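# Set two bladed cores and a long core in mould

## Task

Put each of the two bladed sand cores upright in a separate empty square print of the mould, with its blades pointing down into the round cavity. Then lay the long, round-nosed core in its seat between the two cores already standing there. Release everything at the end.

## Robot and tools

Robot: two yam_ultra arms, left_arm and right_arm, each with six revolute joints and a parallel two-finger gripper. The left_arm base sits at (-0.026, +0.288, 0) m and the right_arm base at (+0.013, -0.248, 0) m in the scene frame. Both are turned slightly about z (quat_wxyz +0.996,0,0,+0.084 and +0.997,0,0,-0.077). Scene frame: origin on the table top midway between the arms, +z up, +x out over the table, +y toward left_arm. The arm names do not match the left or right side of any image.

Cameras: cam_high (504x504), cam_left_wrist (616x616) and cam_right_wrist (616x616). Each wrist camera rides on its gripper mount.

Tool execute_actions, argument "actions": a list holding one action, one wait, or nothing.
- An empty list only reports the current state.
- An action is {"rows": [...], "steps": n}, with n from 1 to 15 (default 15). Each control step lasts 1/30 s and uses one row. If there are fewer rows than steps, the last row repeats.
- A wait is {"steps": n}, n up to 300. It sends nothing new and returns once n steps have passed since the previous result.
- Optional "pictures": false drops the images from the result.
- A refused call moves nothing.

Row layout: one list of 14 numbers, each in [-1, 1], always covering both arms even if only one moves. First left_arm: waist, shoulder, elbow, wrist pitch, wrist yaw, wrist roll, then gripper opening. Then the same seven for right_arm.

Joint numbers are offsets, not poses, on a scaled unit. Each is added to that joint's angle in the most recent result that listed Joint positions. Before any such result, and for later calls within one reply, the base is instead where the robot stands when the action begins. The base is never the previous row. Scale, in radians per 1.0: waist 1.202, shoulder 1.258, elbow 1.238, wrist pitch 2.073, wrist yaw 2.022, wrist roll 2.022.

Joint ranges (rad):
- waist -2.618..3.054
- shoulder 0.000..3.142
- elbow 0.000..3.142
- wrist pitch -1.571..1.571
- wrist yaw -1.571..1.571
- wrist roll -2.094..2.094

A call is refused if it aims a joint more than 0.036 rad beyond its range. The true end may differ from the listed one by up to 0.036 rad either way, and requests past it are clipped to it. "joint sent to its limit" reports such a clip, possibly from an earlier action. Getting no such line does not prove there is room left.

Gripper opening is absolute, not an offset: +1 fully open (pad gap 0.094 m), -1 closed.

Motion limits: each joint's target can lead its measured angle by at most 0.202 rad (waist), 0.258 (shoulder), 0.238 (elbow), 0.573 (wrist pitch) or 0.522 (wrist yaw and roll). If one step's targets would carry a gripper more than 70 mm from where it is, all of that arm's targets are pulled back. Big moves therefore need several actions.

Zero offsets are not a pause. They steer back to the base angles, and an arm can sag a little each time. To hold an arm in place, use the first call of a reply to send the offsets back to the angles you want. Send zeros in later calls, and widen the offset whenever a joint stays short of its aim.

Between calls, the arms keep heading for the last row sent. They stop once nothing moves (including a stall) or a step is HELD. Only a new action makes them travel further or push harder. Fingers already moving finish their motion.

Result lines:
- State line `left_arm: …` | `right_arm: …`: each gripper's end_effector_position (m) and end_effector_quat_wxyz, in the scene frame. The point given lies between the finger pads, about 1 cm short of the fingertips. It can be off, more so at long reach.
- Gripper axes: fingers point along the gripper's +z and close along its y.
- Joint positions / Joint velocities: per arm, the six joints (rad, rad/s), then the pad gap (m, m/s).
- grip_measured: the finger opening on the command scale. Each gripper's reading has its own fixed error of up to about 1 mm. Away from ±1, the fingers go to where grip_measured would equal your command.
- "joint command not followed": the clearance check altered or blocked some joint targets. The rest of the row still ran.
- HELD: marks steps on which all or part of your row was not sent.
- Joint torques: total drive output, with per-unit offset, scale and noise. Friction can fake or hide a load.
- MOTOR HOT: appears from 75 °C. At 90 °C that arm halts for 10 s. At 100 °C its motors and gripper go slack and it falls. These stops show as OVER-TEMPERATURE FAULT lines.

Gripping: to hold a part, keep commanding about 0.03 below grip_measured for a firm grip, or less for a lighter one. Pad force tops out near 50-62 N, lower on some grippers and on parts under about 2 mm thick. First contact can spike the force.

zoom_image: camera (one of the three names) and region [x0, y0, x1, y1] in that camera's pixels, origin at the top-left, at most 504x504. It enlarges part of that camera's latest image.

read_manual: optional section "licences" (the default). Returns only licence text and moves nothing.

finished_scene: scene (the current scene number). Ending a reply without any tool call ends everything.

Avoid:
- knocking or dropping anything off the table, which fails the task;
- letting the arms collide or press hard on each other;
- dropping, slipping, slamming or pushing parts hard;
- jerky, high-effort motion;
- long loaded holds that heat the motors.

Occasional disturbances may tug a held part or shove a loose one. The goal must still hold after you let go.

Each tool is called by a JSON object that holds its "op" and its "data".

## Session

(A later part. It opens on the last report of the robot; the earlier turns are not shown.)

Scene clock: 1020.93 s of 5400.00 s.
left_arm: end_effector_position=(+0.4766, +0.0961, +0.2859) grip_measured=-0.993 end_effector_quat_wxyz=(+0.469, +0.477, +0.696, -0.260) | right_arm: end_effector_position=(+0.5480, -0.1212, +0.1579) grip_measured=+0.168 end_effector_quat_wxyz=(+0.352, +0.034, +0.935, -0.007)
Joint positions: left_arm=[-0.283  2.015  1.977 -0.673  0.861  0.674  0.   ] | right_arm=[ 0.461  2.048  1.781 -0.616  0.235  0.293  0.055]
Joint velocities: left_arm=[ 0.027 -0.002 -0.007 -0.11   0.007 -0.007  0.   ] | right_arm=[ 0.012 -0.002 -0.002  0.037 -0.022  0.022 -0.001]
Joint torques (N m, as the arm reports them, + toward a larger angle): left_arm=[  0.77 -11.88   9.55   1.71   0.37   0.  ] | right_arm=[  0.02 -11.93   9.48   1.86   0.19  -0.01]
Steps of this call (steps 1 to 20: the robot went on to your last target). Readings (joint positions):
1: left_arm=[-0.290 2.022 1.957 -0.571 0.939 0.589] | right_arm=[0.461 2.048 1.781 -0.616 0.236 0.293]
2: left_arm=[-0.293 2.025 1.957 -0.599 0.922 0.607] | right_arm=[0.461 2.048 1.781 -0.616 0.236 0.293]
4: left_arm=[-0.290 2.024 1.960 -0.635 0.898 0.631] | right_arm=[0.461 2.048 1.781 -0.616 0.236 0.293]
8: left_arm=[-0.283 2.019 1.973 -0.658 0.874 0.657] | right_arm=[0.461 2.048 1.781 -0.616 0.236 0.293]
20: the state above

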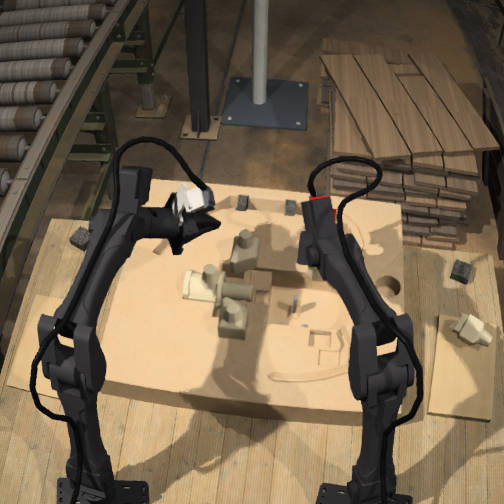

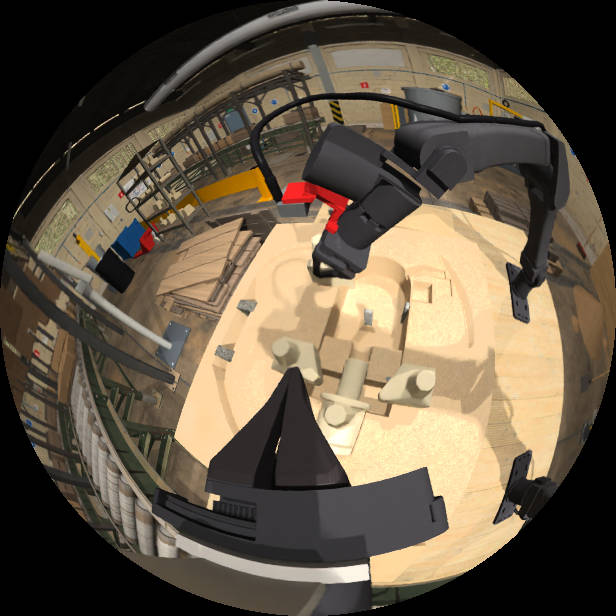

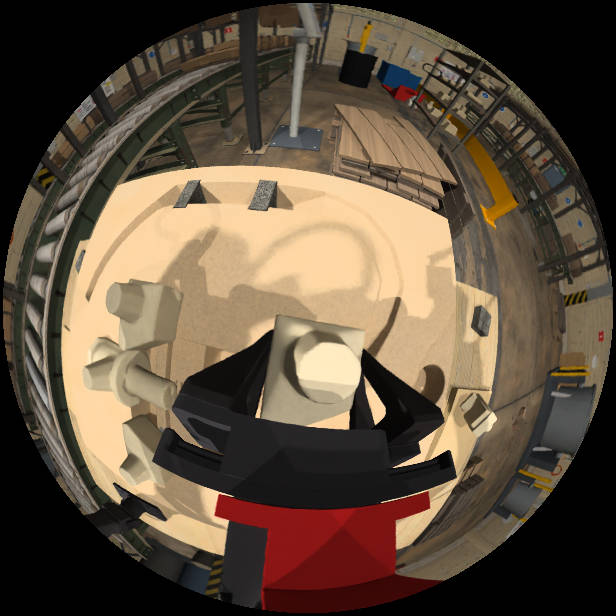

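{"op": "execute_actions", "data": {"actions": [{"rows":[[0,0.01,0.02,0.05,0,-0.1,-1,0,-0.01,0.03,0.03,0.01,0,0.1],[0,0.03,0.02,0.1,0,-0.2,-1,0,-0.005,0.03,0.035,0.015,0,0.1],[0,0.05,0.02,0.15,0,-0.3,-1,0,0,0.03,0.035,0.015,0,0.1],[0,0.07,0.02,0.2,0,-0.4,-1,0,0,0.03,0.035,0.015,0,0.1],[0,0.09,0.02,0.23,0,-0.5,-1,0,0.005,0.03,0.035,0.015,0,0.1],[0,0.11,0.02,0.23,0,-0.6,-1,0,0.005,0.03,0.035,0.015,0,0.1]]}], "pictures": false}}

{"op": "execute_actions", "data": {"actions": [{"steps":15}]}}

Scene clock: 1031.87 s of 5400.00 s.
left_arm: end_effector_position=(+0.5458, +0.0887, +0.2735) grip_measured=-0.993 end_effector_quat_wxyz=(+0.382, +0.103, +0.790, -0.468) | right_arm: end_effector_position=(+0.5516, -0.1219, +0.1473) grip_measured=+0.168 end_effector_quat_wxyz=(+0.349, +0.035, +0.936, -0.013)
Joint positions: left_arm=[-0.283  2.17   1.986 -0.241  0.856 -0.428  0.   ] | right_arm=[ 0.461  2.073  1.781 -0.602  0.245  0.293  0.055]
Joint velocities: left_arm=[ 0.002 -0.032  0.002  0.242  0.022 -0.711  0.001] | right_arm=[-0.002 -0.007 -0.012 -0.022  0.022 -0.081 -0.   ]
Joint torques (N m, as the arm reports them, + toward a larger angle): left_arm=[  0.03 -13.49   8.82   2.23   0.23   0.02] | right_arm=[ -0.01 -11.59   9.43   1.99   0.39  -0.01]
Steps of this call (steps 1 to 15: the robot went on to your last target; steps 16 to 90: nothing new was sent; then 7.43 s passed at rest; steps 91 to 105: all 15 steps of this action). Readings (joint positions):
91: left_arm=[-0.283 2.015 1.977 -0.664 0.860 0.645] | right_arm=[0.461 2.048 1.781 -0.616 0.236 0.293]
92: left_arm=[-0.283 2.019 1.977 -0.635 0.860 0.580] | right_arm=[0.461 2.048 1.781 -0.615 0.237 0.293]
94: left_arm=[-0.283 2.038 1.977 -0.524 0.860 0.388] | right_arm=[0.461 2.051 1.781 -0.610 0.241 0.293]
98: left_arm=[-0.283 2.118 1.986 -0.316 0.860 -0.009] | right_arm=[0.461 2.063 1.781 -0.602 0.244 0.293]
105: the state above

Scene clock: 1032.37 s of 5400.00 s.
left_arm: end_effector_position=(+0.5481, +0.0885, +0.2807) grip_measured=-0.993 end_effector_quat_wxyz=(+0.371, +0.068, +0.787, -0.488) | right_arm: end_effector_position=(+0.5518, -0.1220, +0.1475) grip_measured=+0.168 end_effector_quat_wxyz=(+0.349, +0.035, +0.936, -0.013)
Joint positions: left_arm=[-0.283  2.168  1.986 -0.205  0.856 -0.535  0.   ] | right_arm=[ 0.461  2.073  1.781 -0.601  0.246  0.293  0.055]
Joint velocities: left_arm=[ 0.002  0.002  0.002 -0.022  0.037 -0.022  0.   ] | right_arm=[ 0.002  0.002 -0.007  0.081 -0.051 -0.051  0.   ]
Joint torques (N m, as the arm reports them, + toward a larger angle): left_arm=[  0.02 -13.29   8.75   2.34   0.23   0.03] | right_arm=[ -0.02 -11.64   9.53   1.99   0.38   0.01]
Steps of this call (steps 1 to 15: the robot went on to your last target). Readings (joint positions):
1: left_arm=[-0.283 2.169 1.986 -0.231 0.856 -0.450] | right_arm=[0.461 2.073 1.781 -0.602 0.246 0.293]
2: left_arm=[-0.283 2.168 1.986 -0.224 0.856 -0.468] | right_arm=[0.461 2.073 1.781 -0.601 0.246 0.293]
4: left_arm=[-0.283 2.168 1.986 -0.215 0.856 -0.493] | right_arm=[0.461 2.073 1.781 -0.601 0.246 0.293]
8: left_arm=[-0.283 2.168 1.986 -0.209 0.856 -0.520] | right_arm=[0.461 2.073 1.781 -0.601 0.246 0.293]
15: the state above

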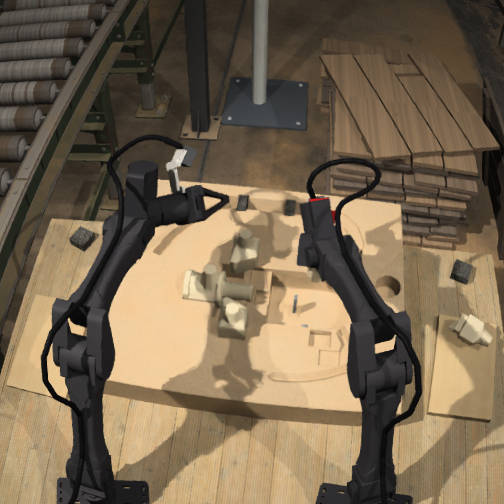

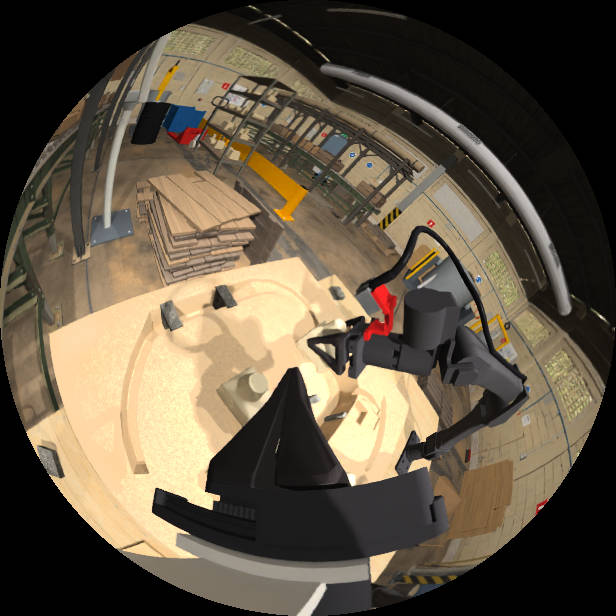

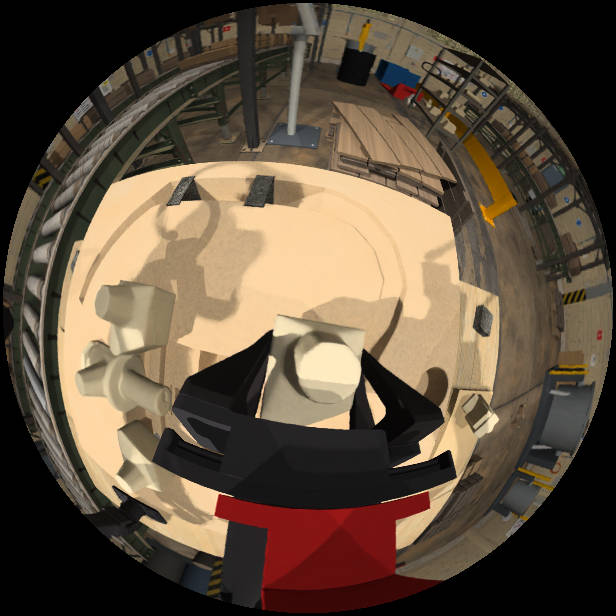

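{"op": "zoom_image", "data": {"camera": "cam_left_wrist", "region": [270,305,360,385]}}

Region (270, 305, 360, 385) of cam_left_wrist's 616x616 image, scaled by 5.600, with more detail than that image has.

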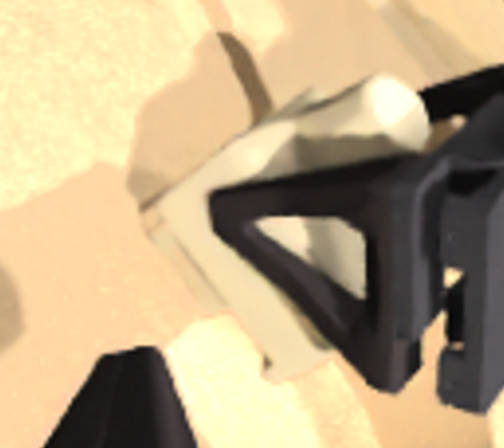

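{"op": "execute_actions", "data": {"actions": [{"rows":[[0,-0.02,0.01,0.01,0,0,-1,0,-0.01,0.03,0.035,0.01,0,0.1],[0,-0.02,0.01,0.01,0,0,-1,0,-0.005,0.03,0.04,0.01,0,0.1],[0,-0.02,0.01,0.01,0,0,-1,0,0,0.03,0.04,0.01,0,0.1],[0,-0.02,0.01,0.01,0,0,-1,0,0.005,0.03,0.04,0.01,0,0.1],[0,-0.02,0.01,0.01,0,0,-1,0,0.01,0.03,0.04,0.01,0,0.1]]}]}}

{"op": "zoom_image", "data": {"camera": "cam_left_wrist", "region": [270,305,360,385]}}

Scene clock: 1043.27 s of 5400.00 s.
left_arm: end_effector_position=(+0.5490, +0.0884, +0.2828) grip_measured=-0.993 end_effector_quat_wxyz=(+0.375, +0.070, +0.784, -0.489) | right_arm: end_effector_position=(+0.5588, -0.1204, +0.1408) grip_measured=+0.167 end_effector_quat_wxyz=(+0.355, +0.036, +0.934, -0.013)
Joint positions: left_arm=[-0.283  2.168  1.986 -0.193  0.856 -0.539  0.   ] | right_arm=[ 0.461  2.096  1.781 -0.566  0.25   0.294  0.055]
Joint velocities: left_arm=[ 0.007 -0.012 -0.017  0.007  0.007  0.051 -0.001] | right_arm=[ 0.002 -0.007 -0.002  0.051  0.037 -0.051 -0.   ]
Joint torques (N m, as the arm reports them, + toward a larger angle): left_arm=[  0.   -14.08   8.61   2.36   0.19   0.05] | right_arm=[  0.04 -11.34   9.49   1.94   0.33  -0.02]
Steps of this call (steps 1 to 15: the robot went on to your last target; steps 16 to 90: nothing new was sent; then 7.40 s passed at rest; steps 91 to 105: all 15 steps of this action). Readings (joint positions):
91: left_arm=[-0.283 2.168 1.986 -0.203 0.856 -0.539] | right_arm=[0.461 2.073 1.781 -0.600 0.246 0.293]
92: left_arm=[-0.283 2.168 1.986 -0.201 0.856 -0.539] | right_arm=[0.461 2.073 1.781 -0.598 0.246 0.293]
94: left_arm=[-0.283 2.168 1.986 -0.198 0.856 -0.539] | right_arm=[0.461 2.076 1.781 -0.589 0.247 0.293]
98: left_arm=[-0.283 2.168 1.986 -0.194 0.856 -0.539] | right_arm=[0.461 2.093 1.781 -0.576 0.248 0.293]
105: the state above

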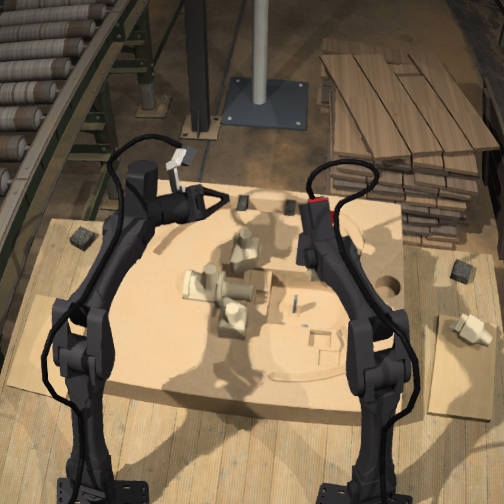

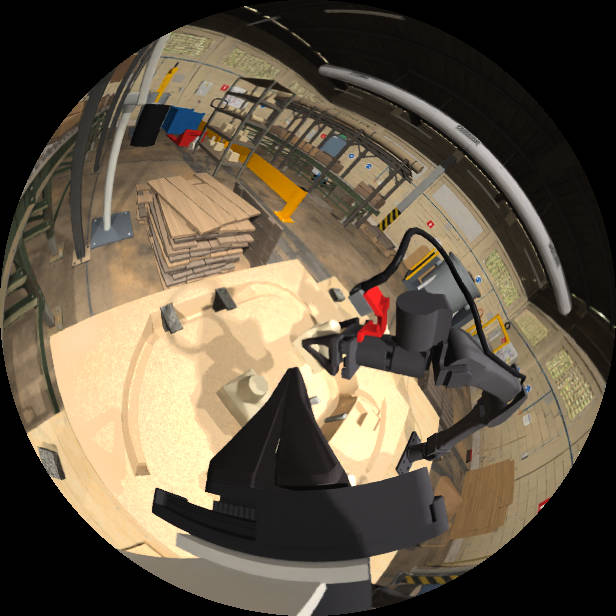

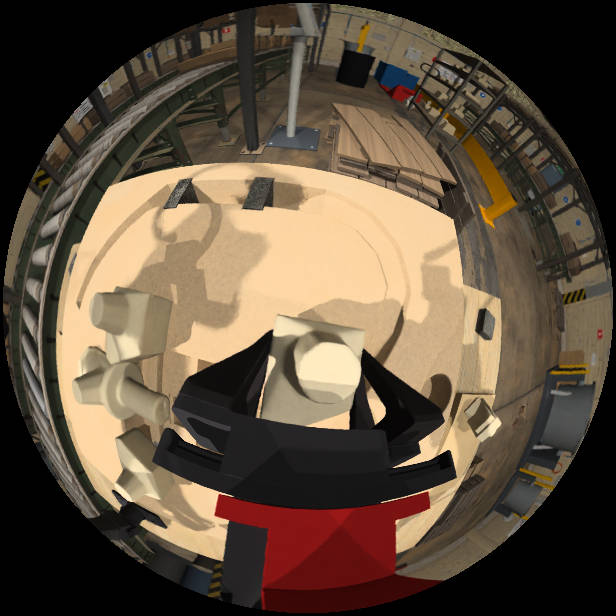

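Region (270, 305, 360, 385) of cam_left_wrist's 616x616 image, scaled by 5.600, with more detail than that image has.

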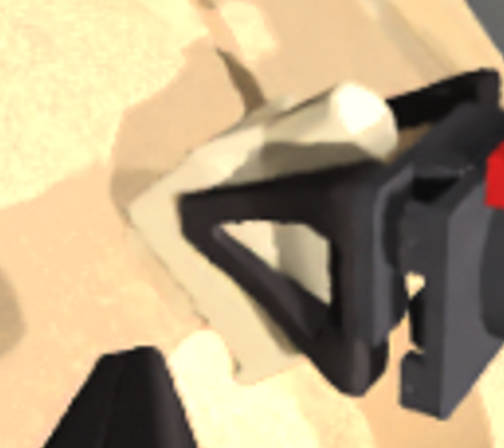

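{"op": "execute_actions", "data": {"actions": [{"rows":[[0,-0.02,0.01,0,0,0,-1,0,-0.05,0.02,0.02,0.01,0,0.1],[0,-0.02,0.01,0,0,0,-1,0,-0.06,0.02,0.02,0.01,0,0.1],[0,-0.02,0.01,0,0,0,-1,0,-0.07,0.02,0.02,0.01,0,0.1],[0,-0.02,0.01,0,0,0,-1,0,-0.08,0.01,0.02,0.01,0,0.1],[0,-0.02,0.01,0,0,0,-1,0,-0.09,0,0.02,0.01,0,0.1],[0,-0.02,0.01,0,0,0,-1,0,-0.1,-0.02,0.02,0.01,0,0.1],[0,-0.02,0.01,0,0,0,-1,0,-0.11,-0.035,0.02,0.01,0,0.1],[0,-0.02,0.01,0,0,0,-1,0,-0.12,-0.05,0.02,0.01,0,0.1],[0,-0.02,0.01,0,0,0,-1,0,-0.125,-0.065,0.02,0.01,0,0.1],[0,-0.02,0.01,0,0,0,-1,0,-0.125,-0.08,0.02,0.01,0,0.1]]}], "pictures": false}}

{"op": "execute_actions", "data": {"actions": [{"steps":10}]}}

{"op": "zoom_image", "data": {"camera": "cam_left_wrist", "region": [270,305,360,385]}}

{"op": "zoom_image", "data": {"camera": "cam_right_wrist", "region": [220,250,420,400]}}

Scene clock: 1059.47 s of 5400.00 s.
left_arm: end_effector_position=(+0.5490, +0.0884, +0.2829) grip_measured=-0.993 end_effector_quat_wxyz=(+0.375, +0.070, +0.784, -0.489) | right_arm: end_effector_position=(+0.5349, -0.1286, +0.1654) grip_measured=+0.167 end_effector_quat_wxyz=(+0.365, +0.038, +0.930, -0.011)
Joint positions: left_arm=[-0.283  2.168  1.986 -0.192  0.856 -0.539  0.   ] | right_arm=[ 0.461  1.971  1.682 -0.57   0.253  0.294  0.055]
Joint velocities: left_arm=[-0.002  0.017  0.017 -0.022 -0.022 -0.022 -0.   ] | right_arm=[-0.002 -0.022 -0.134 -0.051  0.022  0.022 -0.   ]
Joint torques (N m, as the arm reports them, + toward a larger angle): left_arm=[  0.04 -14.1    8.62   2.26   0.19  -0.01] | right_arm=[ -0.01 -11.78   7.58   1.94   0.35   0.  ]
Steps of this call (steps 1 to 15: the robot went on to your last target; steps 16 to 90: nothing new was sent; then 12.70 s passed at rest; steps 91 to 105: all 15 steps of this action). Readings (joint positions):
91: left_arm=[-0.283 2.168 1.986 -0.192 0.856 -0.539] | right_arm=[0.461 2.095 1.781 -0.566 0.250 0.294]
92: left_arm=[-0.283 2.168 1.986 -0.192 0.856 -0.539] | right_arm=[0.461 2.093 1.781 -0.568 0.250 0.294]
94: left_arm=[-0.283 2.168 1.986 -0.192 0.856 -0.539] | right_arm=[0.461 2.084 1.781 -0.573 0.250 0.294]
98: left_arm=[-0.283 2.168 1.986 -0.192 0.856 -0.539] | right_arm=[0.461 2.026 1.741 -0.571 0.250 0.294]
105: the state above

Scene clock: 1059.80 s of 5400.00 s.
left_arm: end_effector_position=(+0.5490, +0.0884, +0.2829) grip_measured=-0.993 end_effector_quat_wxyz=(+0.375, +0.070, +0.784, -0.489) | right_arm: end_effector_position=(+0.5324, -0.1293, +0.1609) grip_measured=+0.167 end_effector_quat_wxyz=(+0.359, +0.037, +0.932, -0.013)
Joint positions: left_arm=[-0.283  2.168  1.986 -0.192  0.856 -0.539  0.   ] | right_arm=[ 0.461  1.971  1.672 -0.574  0.253  0.294  0.055]
Joint velocities: left_arm=[-0.032  0.007 -0.002  0.022  0.007 -0.051 -0.002] | right_arm=[-0.002  0.002  0.012  0.037 -0.022 -0.051  0.001]
Joint torques (N m, as the arm reports them, + toward a larger angle): left_arm=[  0.03 -14.17   8.55   2.26   0.2    0.01] | right_arm=[ -0.07 -11.77   7.75   1.96   0.33  -0.01]
Steps of this call (steps 1 to 10: the robot went on to your last target). Readings (joint positions):
1: left_arm=[-0.283 2.168 1.986 -0.192 0.856 -0.539] | right_arm=[0.461 1.971 1.678 -0.571 0.253 0.294]
2: left_arm=[-0.283 2.168 1.986 -0.192 0.856 -0.539] | right_arm=[0.461 1.971 1.675 -0.572 0.253 0.294]
4: left_arm=[-0.283 2.168 1.986 -0.192 0.856 -0.539] | right_arm=[0.461 1.971 1.672 -0.574 0.253 0.294]
8: left_arm=[-0.283 2.168 1.986 -0.192 0.856 -0.539] | right_arm=[0.461 1.971 1.672 -0.574 0.253 0.294]
10: the state above

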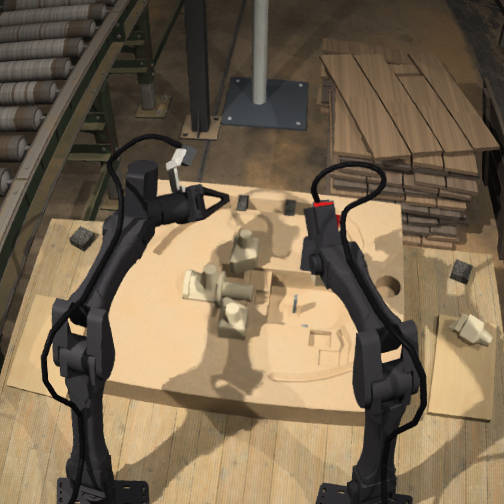

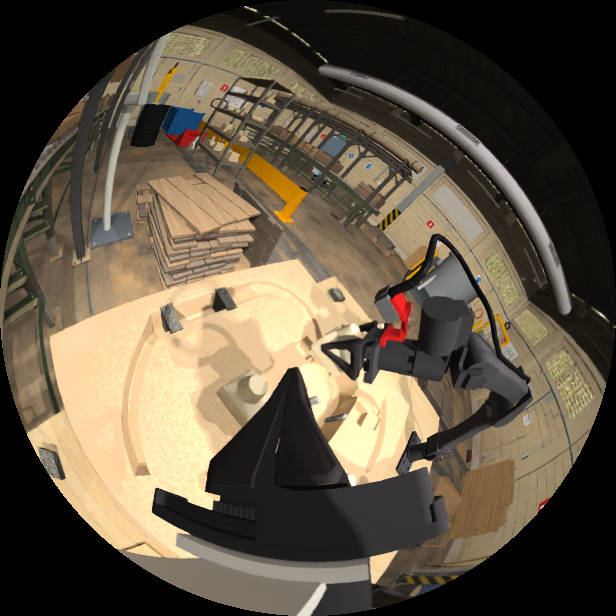

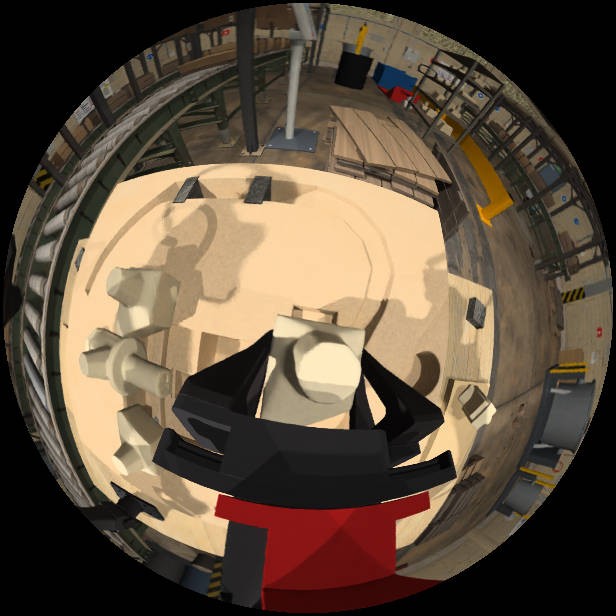

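Region (270, 305, 360, 385) of cam_left_wrist's 616x616 image, scaled by 5.600, with more detail than that image has.

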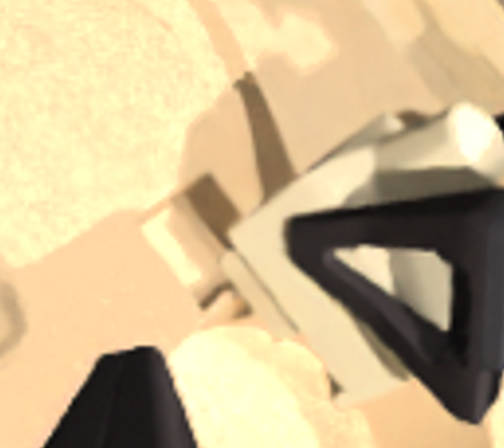

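Region (220, 250, 420, 400) of cam_right_wrist's 616x616 image, scaled by 2.520, with more detail than that image has; it fills the top 378 rows of this view, and the rest is white.

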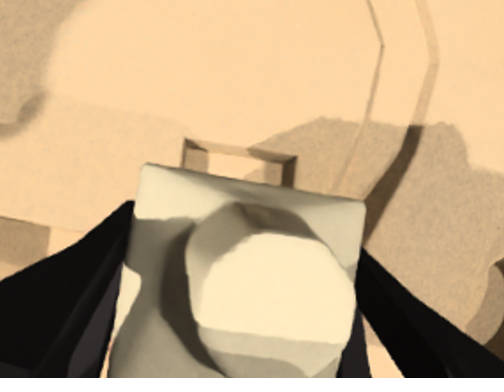

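{"op": "execute_actions", "data": {"actions": []}}

Scene clock: 1083.73 s of 5400.00 s.
left_arm: end_effector_position=(+0.5490, +0.0884, +0.2829) grip_measured=-0.993 end_effector_quat_wxyz=(+0.375, +0.070, +0.784, -0.489) | right_arm: end_effector_position=(+0.5324, -0.1293, +0.1609) grip_measured=+0.167 end_effector_quat_wxyz=(+0.359, +0.037, +0.932, -0.013)
Joint positions: left_arm=[-0.283  2.168  1.986 -0.192  0.856 -0.539  0.   ] | right_arm=[ 0.461  1.971  1.672 -0.574  0.253  0.294  0.055]
Joint velocities: left_arm=[-0.007 -0.012 -0.017 -0.022 -0.051  0.051 -0.   ] | right_arm=[-0.012 -0.007 -0.002  0.022  0.007  0.022  0.   ]
Joint torques (N m, as the arm reports them, + toward a larger angle): left_arm=[  0.02 -14.17   8.56   2.25   0.19   0.02] | right_arm=[ -0.01 -11.79   7.69   1.94   0.34  -0.02]
Steps of this call (steps 1 to 15: the robot went on to your last target; steps 16 to 90: nothing new was sent; then 20.93 s passed at rest). Readings (joint positions):
1: left_arm=[-0.283 2.168 1.986 -0.192 0.856 -0.539] | right_arm=[0.461 1.971 1.672 -0.574 0.253 0.294]
2: left_arm=[-0.283 2.168 1.986 -0.192 0.856 -0.539] | right_arm=[0.461 1.971 1.672 -0.574 0.253 0.294]
4: left_arm=[-0.283 2.168 1.986 -0.192 0.856 -0.539] | right_arm=[0.461 1.971 1.672 -0.574 0.253 0.294]
8: left_arm=[-0.283 2.168 1.986 -0.192 0.856 -0.539] | right_arm=[0.461 1.971 1.672 -0.574 0.253 0.294]
90: the state above
All arms were judged still, so your last target was given up. Only a new action makes them travel on or press farther. Fingers that are still opening or closing keep moving.

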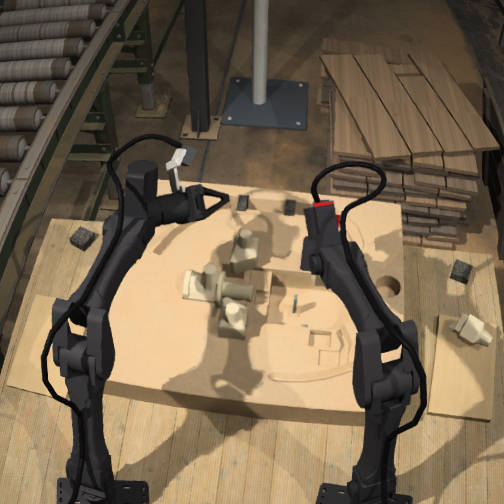

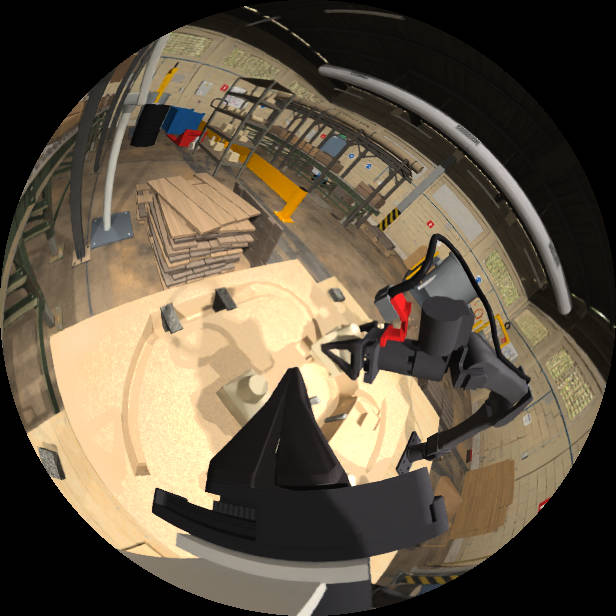

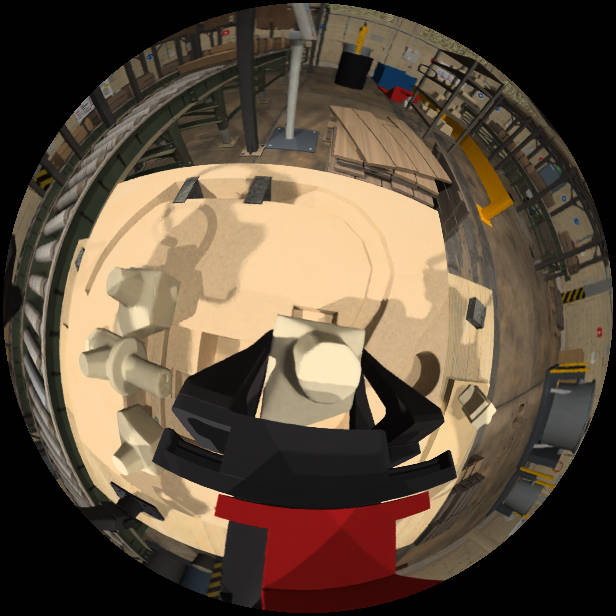

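{"op": "execute_actions", "data": {"actions": [{"rows":[[0,-0.02,0.01,0,0,0,-1,0,-0.01,0.04,0.025,0.01,0,0.1],[0,-0.02,0.01,0,0,0,-1,0,-0.005,0.05,0.025,0.01,0,0.1],[0,-0.02,0.01,0,0,0,-1,0,0,0.06,0.024,0.01,0,0.1],[0,-0.02,0.01,0,0,0,-1,0,0.01,0.07,0.023,0.01,0,0.1],[0,-0.02,0.01,0,0,0,-1,0,0.02,0.08,0.022,0.01,0,0.1],[0,-0.02,0.01,0,0,0,-1,0,0.03,0.09,0.021,0.01,0,0.1],[0,-0.02,0.01,0,0,0,-1,0,0.04,0.095,0.02,0.01,0,0.1]]}], "pictures": false}}

{"op": "execute_actions", "data": {"actions": [{"steps":15}]}}

{"op": "zoom_image", "data": {"camera": "cam_left_wrist", "region": [270,305,360,385]}}

Scene clock: 1091.67 s of 5400.00 s.
left_arm: end_effector_position=(+0.5490, +0.0884, +0.2829) grip_measured=-0.993 end_effector_quat_wxyz=(+0.375, +0.070, +0.784, -0.489) | right_arm: end_effector_position=(+0.5486, -0.1244, +0.1550) grip_measured=+0.167 end_effector_quat_wxyz=(+0.360, +0.038, +0.932, -0.013)
Joint positions: left_arm=[-0.283  2.168  1.986 -0.192  0.856 -0.539  0.   ] | right_arm=[ 0.461  2.04   1.747 -0.578  0.254  0.294  0.055]
Joint velocities: left_arm=[-0.007 -0.002 -0.007 -0.022 -0.066 -0.066  0.   ] | right_arm=[ 0.002  0.007 -0.002 -0.11  -0.037 -0.022 -0.001]
Joint torques (N m, as the arm reports them, + toward a larger angle): left_arm=[ -0.03 -14.12   8.6    2.25   0.2    0.01] | right_arm=[ -0.02 -11.44   9.86   1.95   0.35   0.  ]
Steps of this call (steps 1 to 90: nothing new was sent; then 4.43 s passed at rest; steps 91 to 105: all 15 steps of this action). Readings (joint positions):
91: left_arm=[-0.283 2.168 1.986 -0.192 0.856 -0.539] | right_arm=[0.461 1.971 1.672 -0.574 0.253 0.294]
92: left_arm=[-0.283 2.168 1.986 -0.192 0.856 -0.539] | right_arm=[0.461 1.972 1.674 -0.575 0.253 0.294]
94: left_arm=[-0.283 2.168 1.986 -0.192 0.856 -0.539] | right_arm=[0.461 1.980 1.690 -0.580 0.253 0.294]
98: left_arm=[-0.283 2.168 1.986 -0.192 0.856 -0.539] | right_arm=[0.461 2.016 1.740 -0.578 0.254 0.294]
105: the state above

Scene clock: 1092.17 s of 5400.00 s.
left_arm: end_effector_position=(+0.5490, +0.0884, +0.2829) grip_measured=-0.993 end_effector_quat_wxyz=(+0.375, +0.070, +0.784, -0.489) | right_arm: end_effector_position=(+0.5484, -0.1245, +0.1546) grip_measured=+0.167 end_effector_quat_wxyz=(+0.359, +0.038, +0.932, -0.013)
Joint positions: left_arm=[-0.283  2.168  1.986 -0.192  0.856 -0.539  0.   ] | right_arm=[ 0.461  2.04   1.747 -0.579  0.254  0.294  0.055]
Joint velocities: left_arm=[-0.002 -0.002 -0.012 -0.037 -0.007 -0.022 -0.   ] | right_arm=[-0.012 -0.012  0.007  0.022 -0.051 -0.007  0.001]
Joint torques (N m, as the arm reports them, + toward a larger angle): left_arm=[  0.06 -14.16   8.56   2.25   0.18   0.  ] | right_arm=[ -0.05 -11.44   9.9    1.93   0.36   0.01]
Steps of this call (steps 1 to 15: the robot went on to your last target). Readings (joint positions):
1: left_arm=[-0.283 2.168 1.986 -0.192 0.856 -0.539] | right_arm=[0.461 2.040 1.747 -0.579 0.254 0.294]
2: left_arm=[-0.283 2.168 1.986 -0.192 0.856 -0.539] | right_arm=[0.461 2.040 1.747 -0.579 0.254 0.294]
4: left_arm=[-0.283 2.168 1.986 -0.192 0.856 -0.539] | right_arm=[0.461 2.040 1.747 -0.579 0.254 0.294]
8: left_arm=[-0.283 2.168 1.986 -0.192 0.856 -0.539] | right_arm=[0.461 2.040 1.747 -0.579 0.254 0.294]
15: the state above
All arms were judged still, so your last target was given up. Only a new action makes them travel on or press farther. Fingers that are still opening or closing keep moving.

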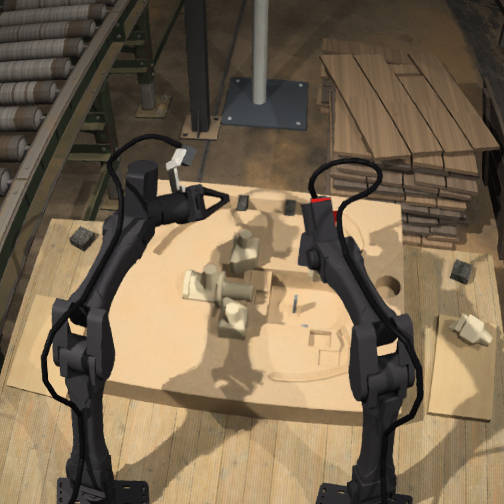

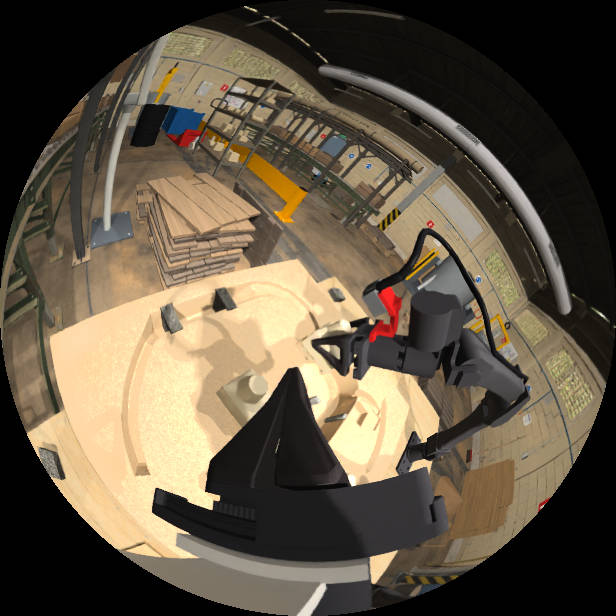

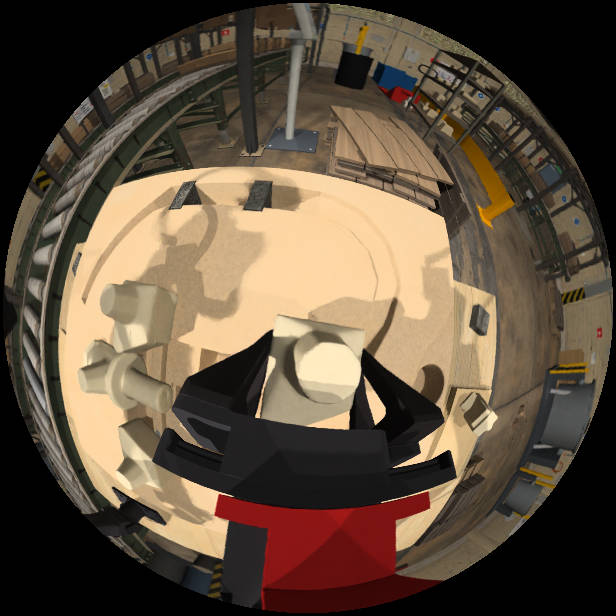

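Region (270, 305, 360, 385) of cam_left_wrist's 616x616 image, scaled by 5.600, with more detail than that image has.

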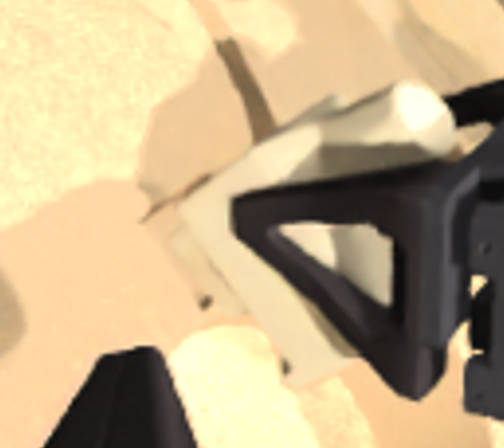

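{"op": "execute_actions", "data": {"actions": [{"rows":[[0,-0.02,0.01,0,0,0,-1,-0.005,0,0.04,0.025,0.01,0,0.1],[0,-0.02,0.01,0,0,0,-1,-0.01,0.005,0.045,0.025,0.01,0,0.1],[0,-0.02,0.01,0,0,0,-1,-0.014,0.01,0.052,0.025,0.01,0,0.1],[0,-0.02,0.01,0,0,0,-1,-0.014,0.017,0.058,0.025,0.01,0,0.1]]}], "pictures": false}}

{"op": "execute_actions", "data": {"actions": [{"steps":10}]}}

{"op": "zoom_image", "data": {"camera": "cam_left_wrist", "region": [270,305,360,385]}}

Scene clock: 1105.80 s of 5400.00 s.
left_arm: end_effector_position=(+0.5490, +0.0884, +0.2829) grip_measured=-0.993 end_effector_quat_wxyz=(+0.375, +0.070, +0.784, -0.489) | right_arm: end_effector_position=(+0.5561, -0.1269, +0.1443) grip_measured=+0.167 end_effector_quat_wxyz=(+0.354, +0.041, +0.934, -0.017)
Joint positions: left_arm=[-0.283  2.168  1.986 -0.192  0.856 -0.539  0.   ] | right_arm=[ 0.453  2.08   1.773 -0.576  0.255  0.294  0.055]
Joint velocities: left_arm=[-0.007 -0.017  0.017  0.007 -0.007  0.007  0.001] | right_arm=[-0.002  0.002  0.007  0.051  0.037 -0.022  0.001]
Joint torques (N m, as the arm reports them, + toward a larger angle): left_arm=[  0.09 -14.1    8.55   2.25   0.19   0.  ] | right_arm=[ -0.7  -11.65   9.98   1.93   0.37   0.  ]
Steps of this call (steps 1 to 90: nothing new was sent; then 10.13 s passed at rest; steps 91 to 105: all 15 steps of this action). Readings (joint positions):
91: left_arm=[-0.283 2.168 1.986 -0.192 0.856 -0.539] | right_arm=[0.461 2.041 1.747 -0.579 0.254 0.294]
92: left_arm=[-0.283 2.168 1.986 -0.192 0.856 -0.539] | right_arm=[0.461 2.043 1.749 -0.579 0.254 0.294]
94: left_arm=[-0.283 2.168 1.986 -0.192 0.856 -0.539] | right_arm=[0.460 2.055 1.761 -0.579 0.254 0.294]
98: left_arm=[-0.283 2.168 1.986 -0.192 0.856 -0.539] | right_arm=[0.455 2.075 1.773 -0.576 0.254 0.294]
105: the state above

Scene clock: 1106.13 s of 5400.00 s.
left_arm: end_effector_position=(+0.5490, +0.0884, +0.2829) grip_measured=-0.993 end_effector_quat_wxyz=(+0.375, +0.070, +0.784, -0.489) | right_arm: end_effector_position=(+0.5561, -0.1269, +0.1443) grip_measured=+0.167 end_effector_quat_wxyz=(+0.354, +0.041, +0.934, -0.017)
Joint positions: left_arm=[-0.283  2.168  1.986 -0.192  0.856 -0.539  0.   ] | right_arm=[ 0.453  2.08   1.773 -0.576  0.255  0.294  0.055]
Joint velocities: left_arm=[ 0.002 -0.002 -0.007  0.051 -0.095 -0.007  0.   ] | right_arm=[-0.012 -0.027 -0.012 -0.007 -0.022  0.007  0.001]
Joint torques (N m, as the arm reports them, + toward a larger angle): left_arm=[  0.08 -14.05   8.51   2.26   0.19   0.  ] | right_arm=[ -0.84 -11.71  10.05   1.94   0.37   0.01]
Steps of this call (steps 1 to 10: the robot went on to your last target). Readings (joint positions):
1: left_arm=[-0.283 2.168 1.986 -0.192 0.856 -0.539] | right_arm=[0.453 2.080 1.773 -0.576 0.255 0.294]
2: left_arm=[-0.283 2.168 1.986 -0.192 0.856 -0.539] | right_arm=[0.453 2.080 1.773 -0.576 0.255 0.294]
4: left_arm=[-0.283 2.168 1.986 -0.192 0.856 -0.539] | right_arm=[0.453 2.080 1.773 -0.576 0.255 0.294]
8: left_arm=[-0.283 2.168 1.986 -0.192 0.856 -0.539] | right_arm=[0.453 2.080 1.773 -0.576 0.255 0.294]
10: the state above

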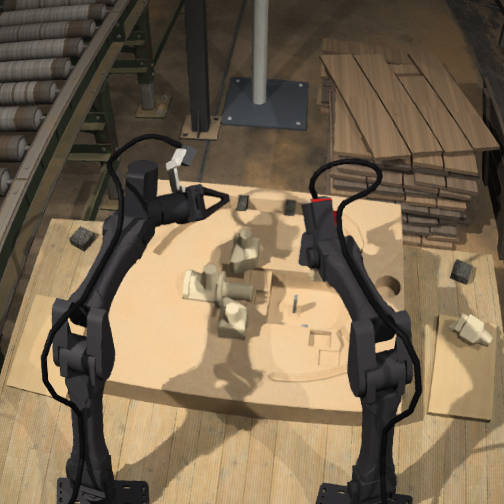

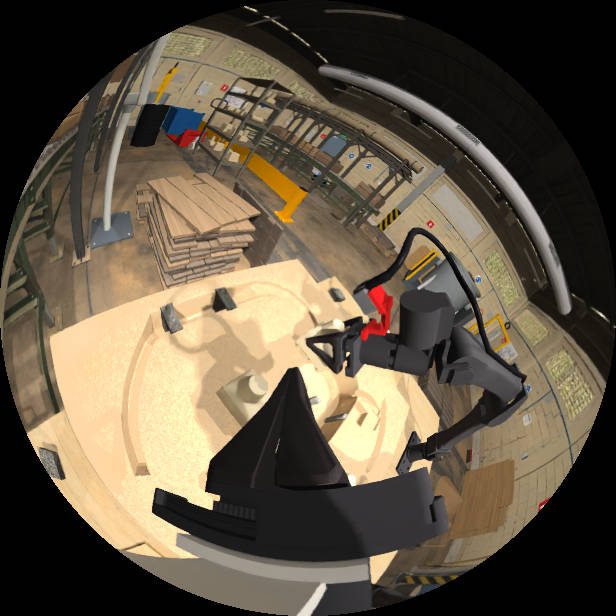

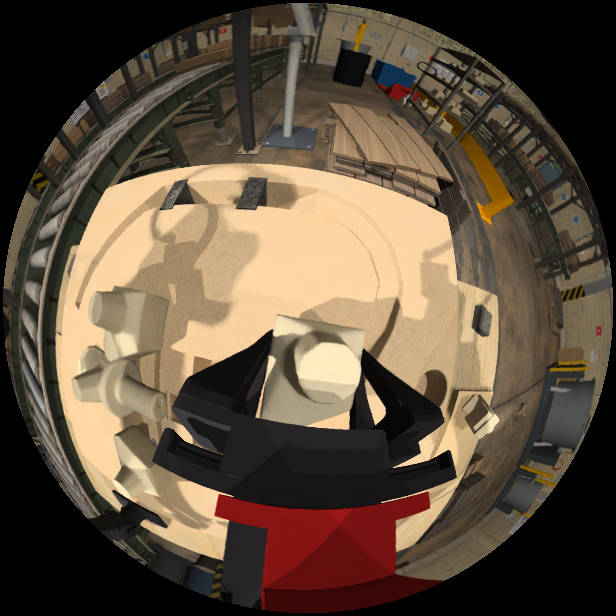

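Region (270, 305, 360, 385) of cam_left_wrist's 616x616 image, scaled by 5.600, with more detail than that image has.

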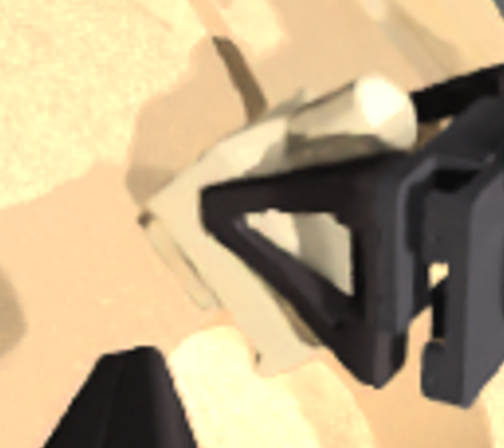

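{"op": "execute_actions", "data": {"actions": [{"rows":[[0,-0.02,0.01,0,0,0,-1,0,-0.01,0.02,0.025,0.01,0,0.1],[0,-0.02,0.01,0,0,0,-1,0,-0.005,0.01,0.025,0.01,0,0.1],[0,-0.02,0.01,0,0,0,-1,0,0,0,0.025,0.01,0,0.1],[0,-0.02,0.01,0,0,0,-1,0,0.003,-0.006,0.025,0.01,0,0.1]]}]}}

{"op": "zoom_image", "data": {"camera": "cam_left_wrist", "region": [270,305,360,385]}}

Scene clock: 1117.37 s of 5400.00 s.
left_arm: end_effector_position=(+0.5490, +0.0884, +0.2829) grip_measured=-0.993 end_effector_quat_wxyz=(+0.375, +0.070, +0.784, -0.489) | right_arm: end_effector_position=(+0.5576, -0.1269, +0.1404) grip_measured=+0.167 end_effector_quat_wxyz=(+0.355, +0.042, +0.934, -0.018)
Joint positions: left_arm=[-0.283  2.168  1.986 -0.192  0.856 -0.539  0.   ] | right_arm=[ 0.453  2.088  1.768 -0.564  0.257  0.295  0.055]
Joint velocities: left_arm=[ 0.022 -0.002 -0.007 -0.051 -0.051 -0.007 -0.001] | right_arm=[-0.017 -0.007 -0.002 -0.081 -0.037  0.007 -0.   ]
Joint torques (N m, as the arm reports them, + toward a larger angle): left_arm=[  0.06 -14.13   8.53   2.25   0.19   0.01] | right_arm=[  0.01 -10.77   6.85   1.84   0.35  -0.02]
Steps of this call (steps 1 to 15: the robot went on to your last target; steps 16 to 90: nothing new was sent; then 7.73 s passed at rest; steps 91 to 105: all 15 steps of this action). Readings (joint positions):
91: left_arm=[-0.283 2.168 1.986 -0.192 0.856 -0.539] | right_arm=[0.453 2.080 1.773 -0.576 0.255 0.294]
92: left_arm=[-0.283 2.168 1.986 -0.192 0.856 -0.539] | right_arm=[0.453 2.080 1.773 -0.576 0.255 0.294]
94: left_arm=[-0.283 2.168 1.986 -0.192 0.856 -0.539] | right_arm=[0.453 2.083 1.773 -0.575 0.256 0.294]
98: left_arm=[-0.283 2.168 1.986 -0.192 0.856 -0.539] | right_arm=[0.453 2.087 1.770 -0.568 0.257 0.294]
105: the state above

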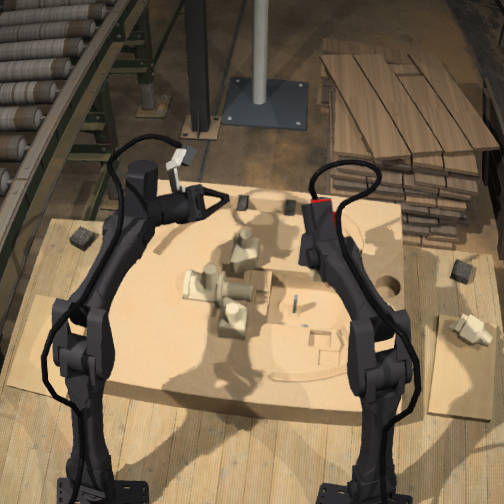

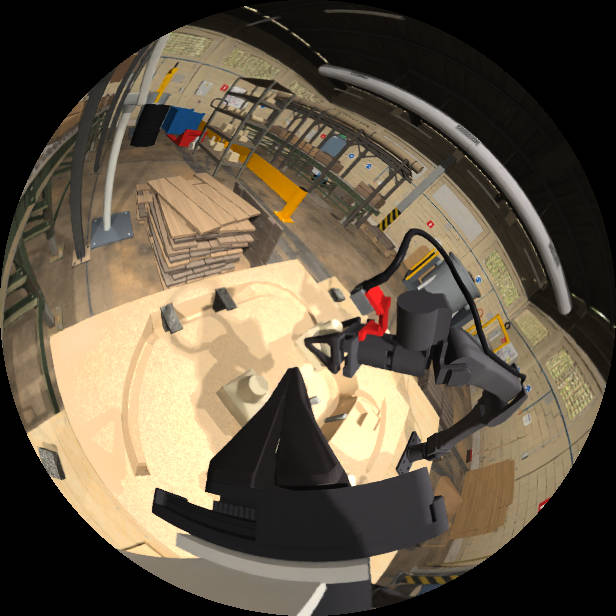

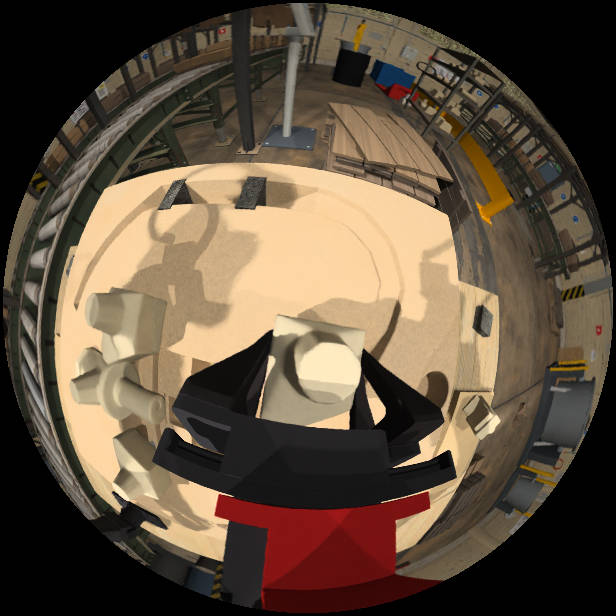

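Region (270, 305, 360, 385) of cam_left_wrist's 616x616 image, scaled by 5.600, with more detail than that image has.

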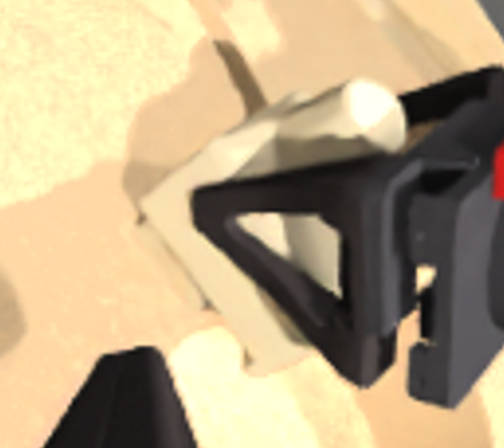

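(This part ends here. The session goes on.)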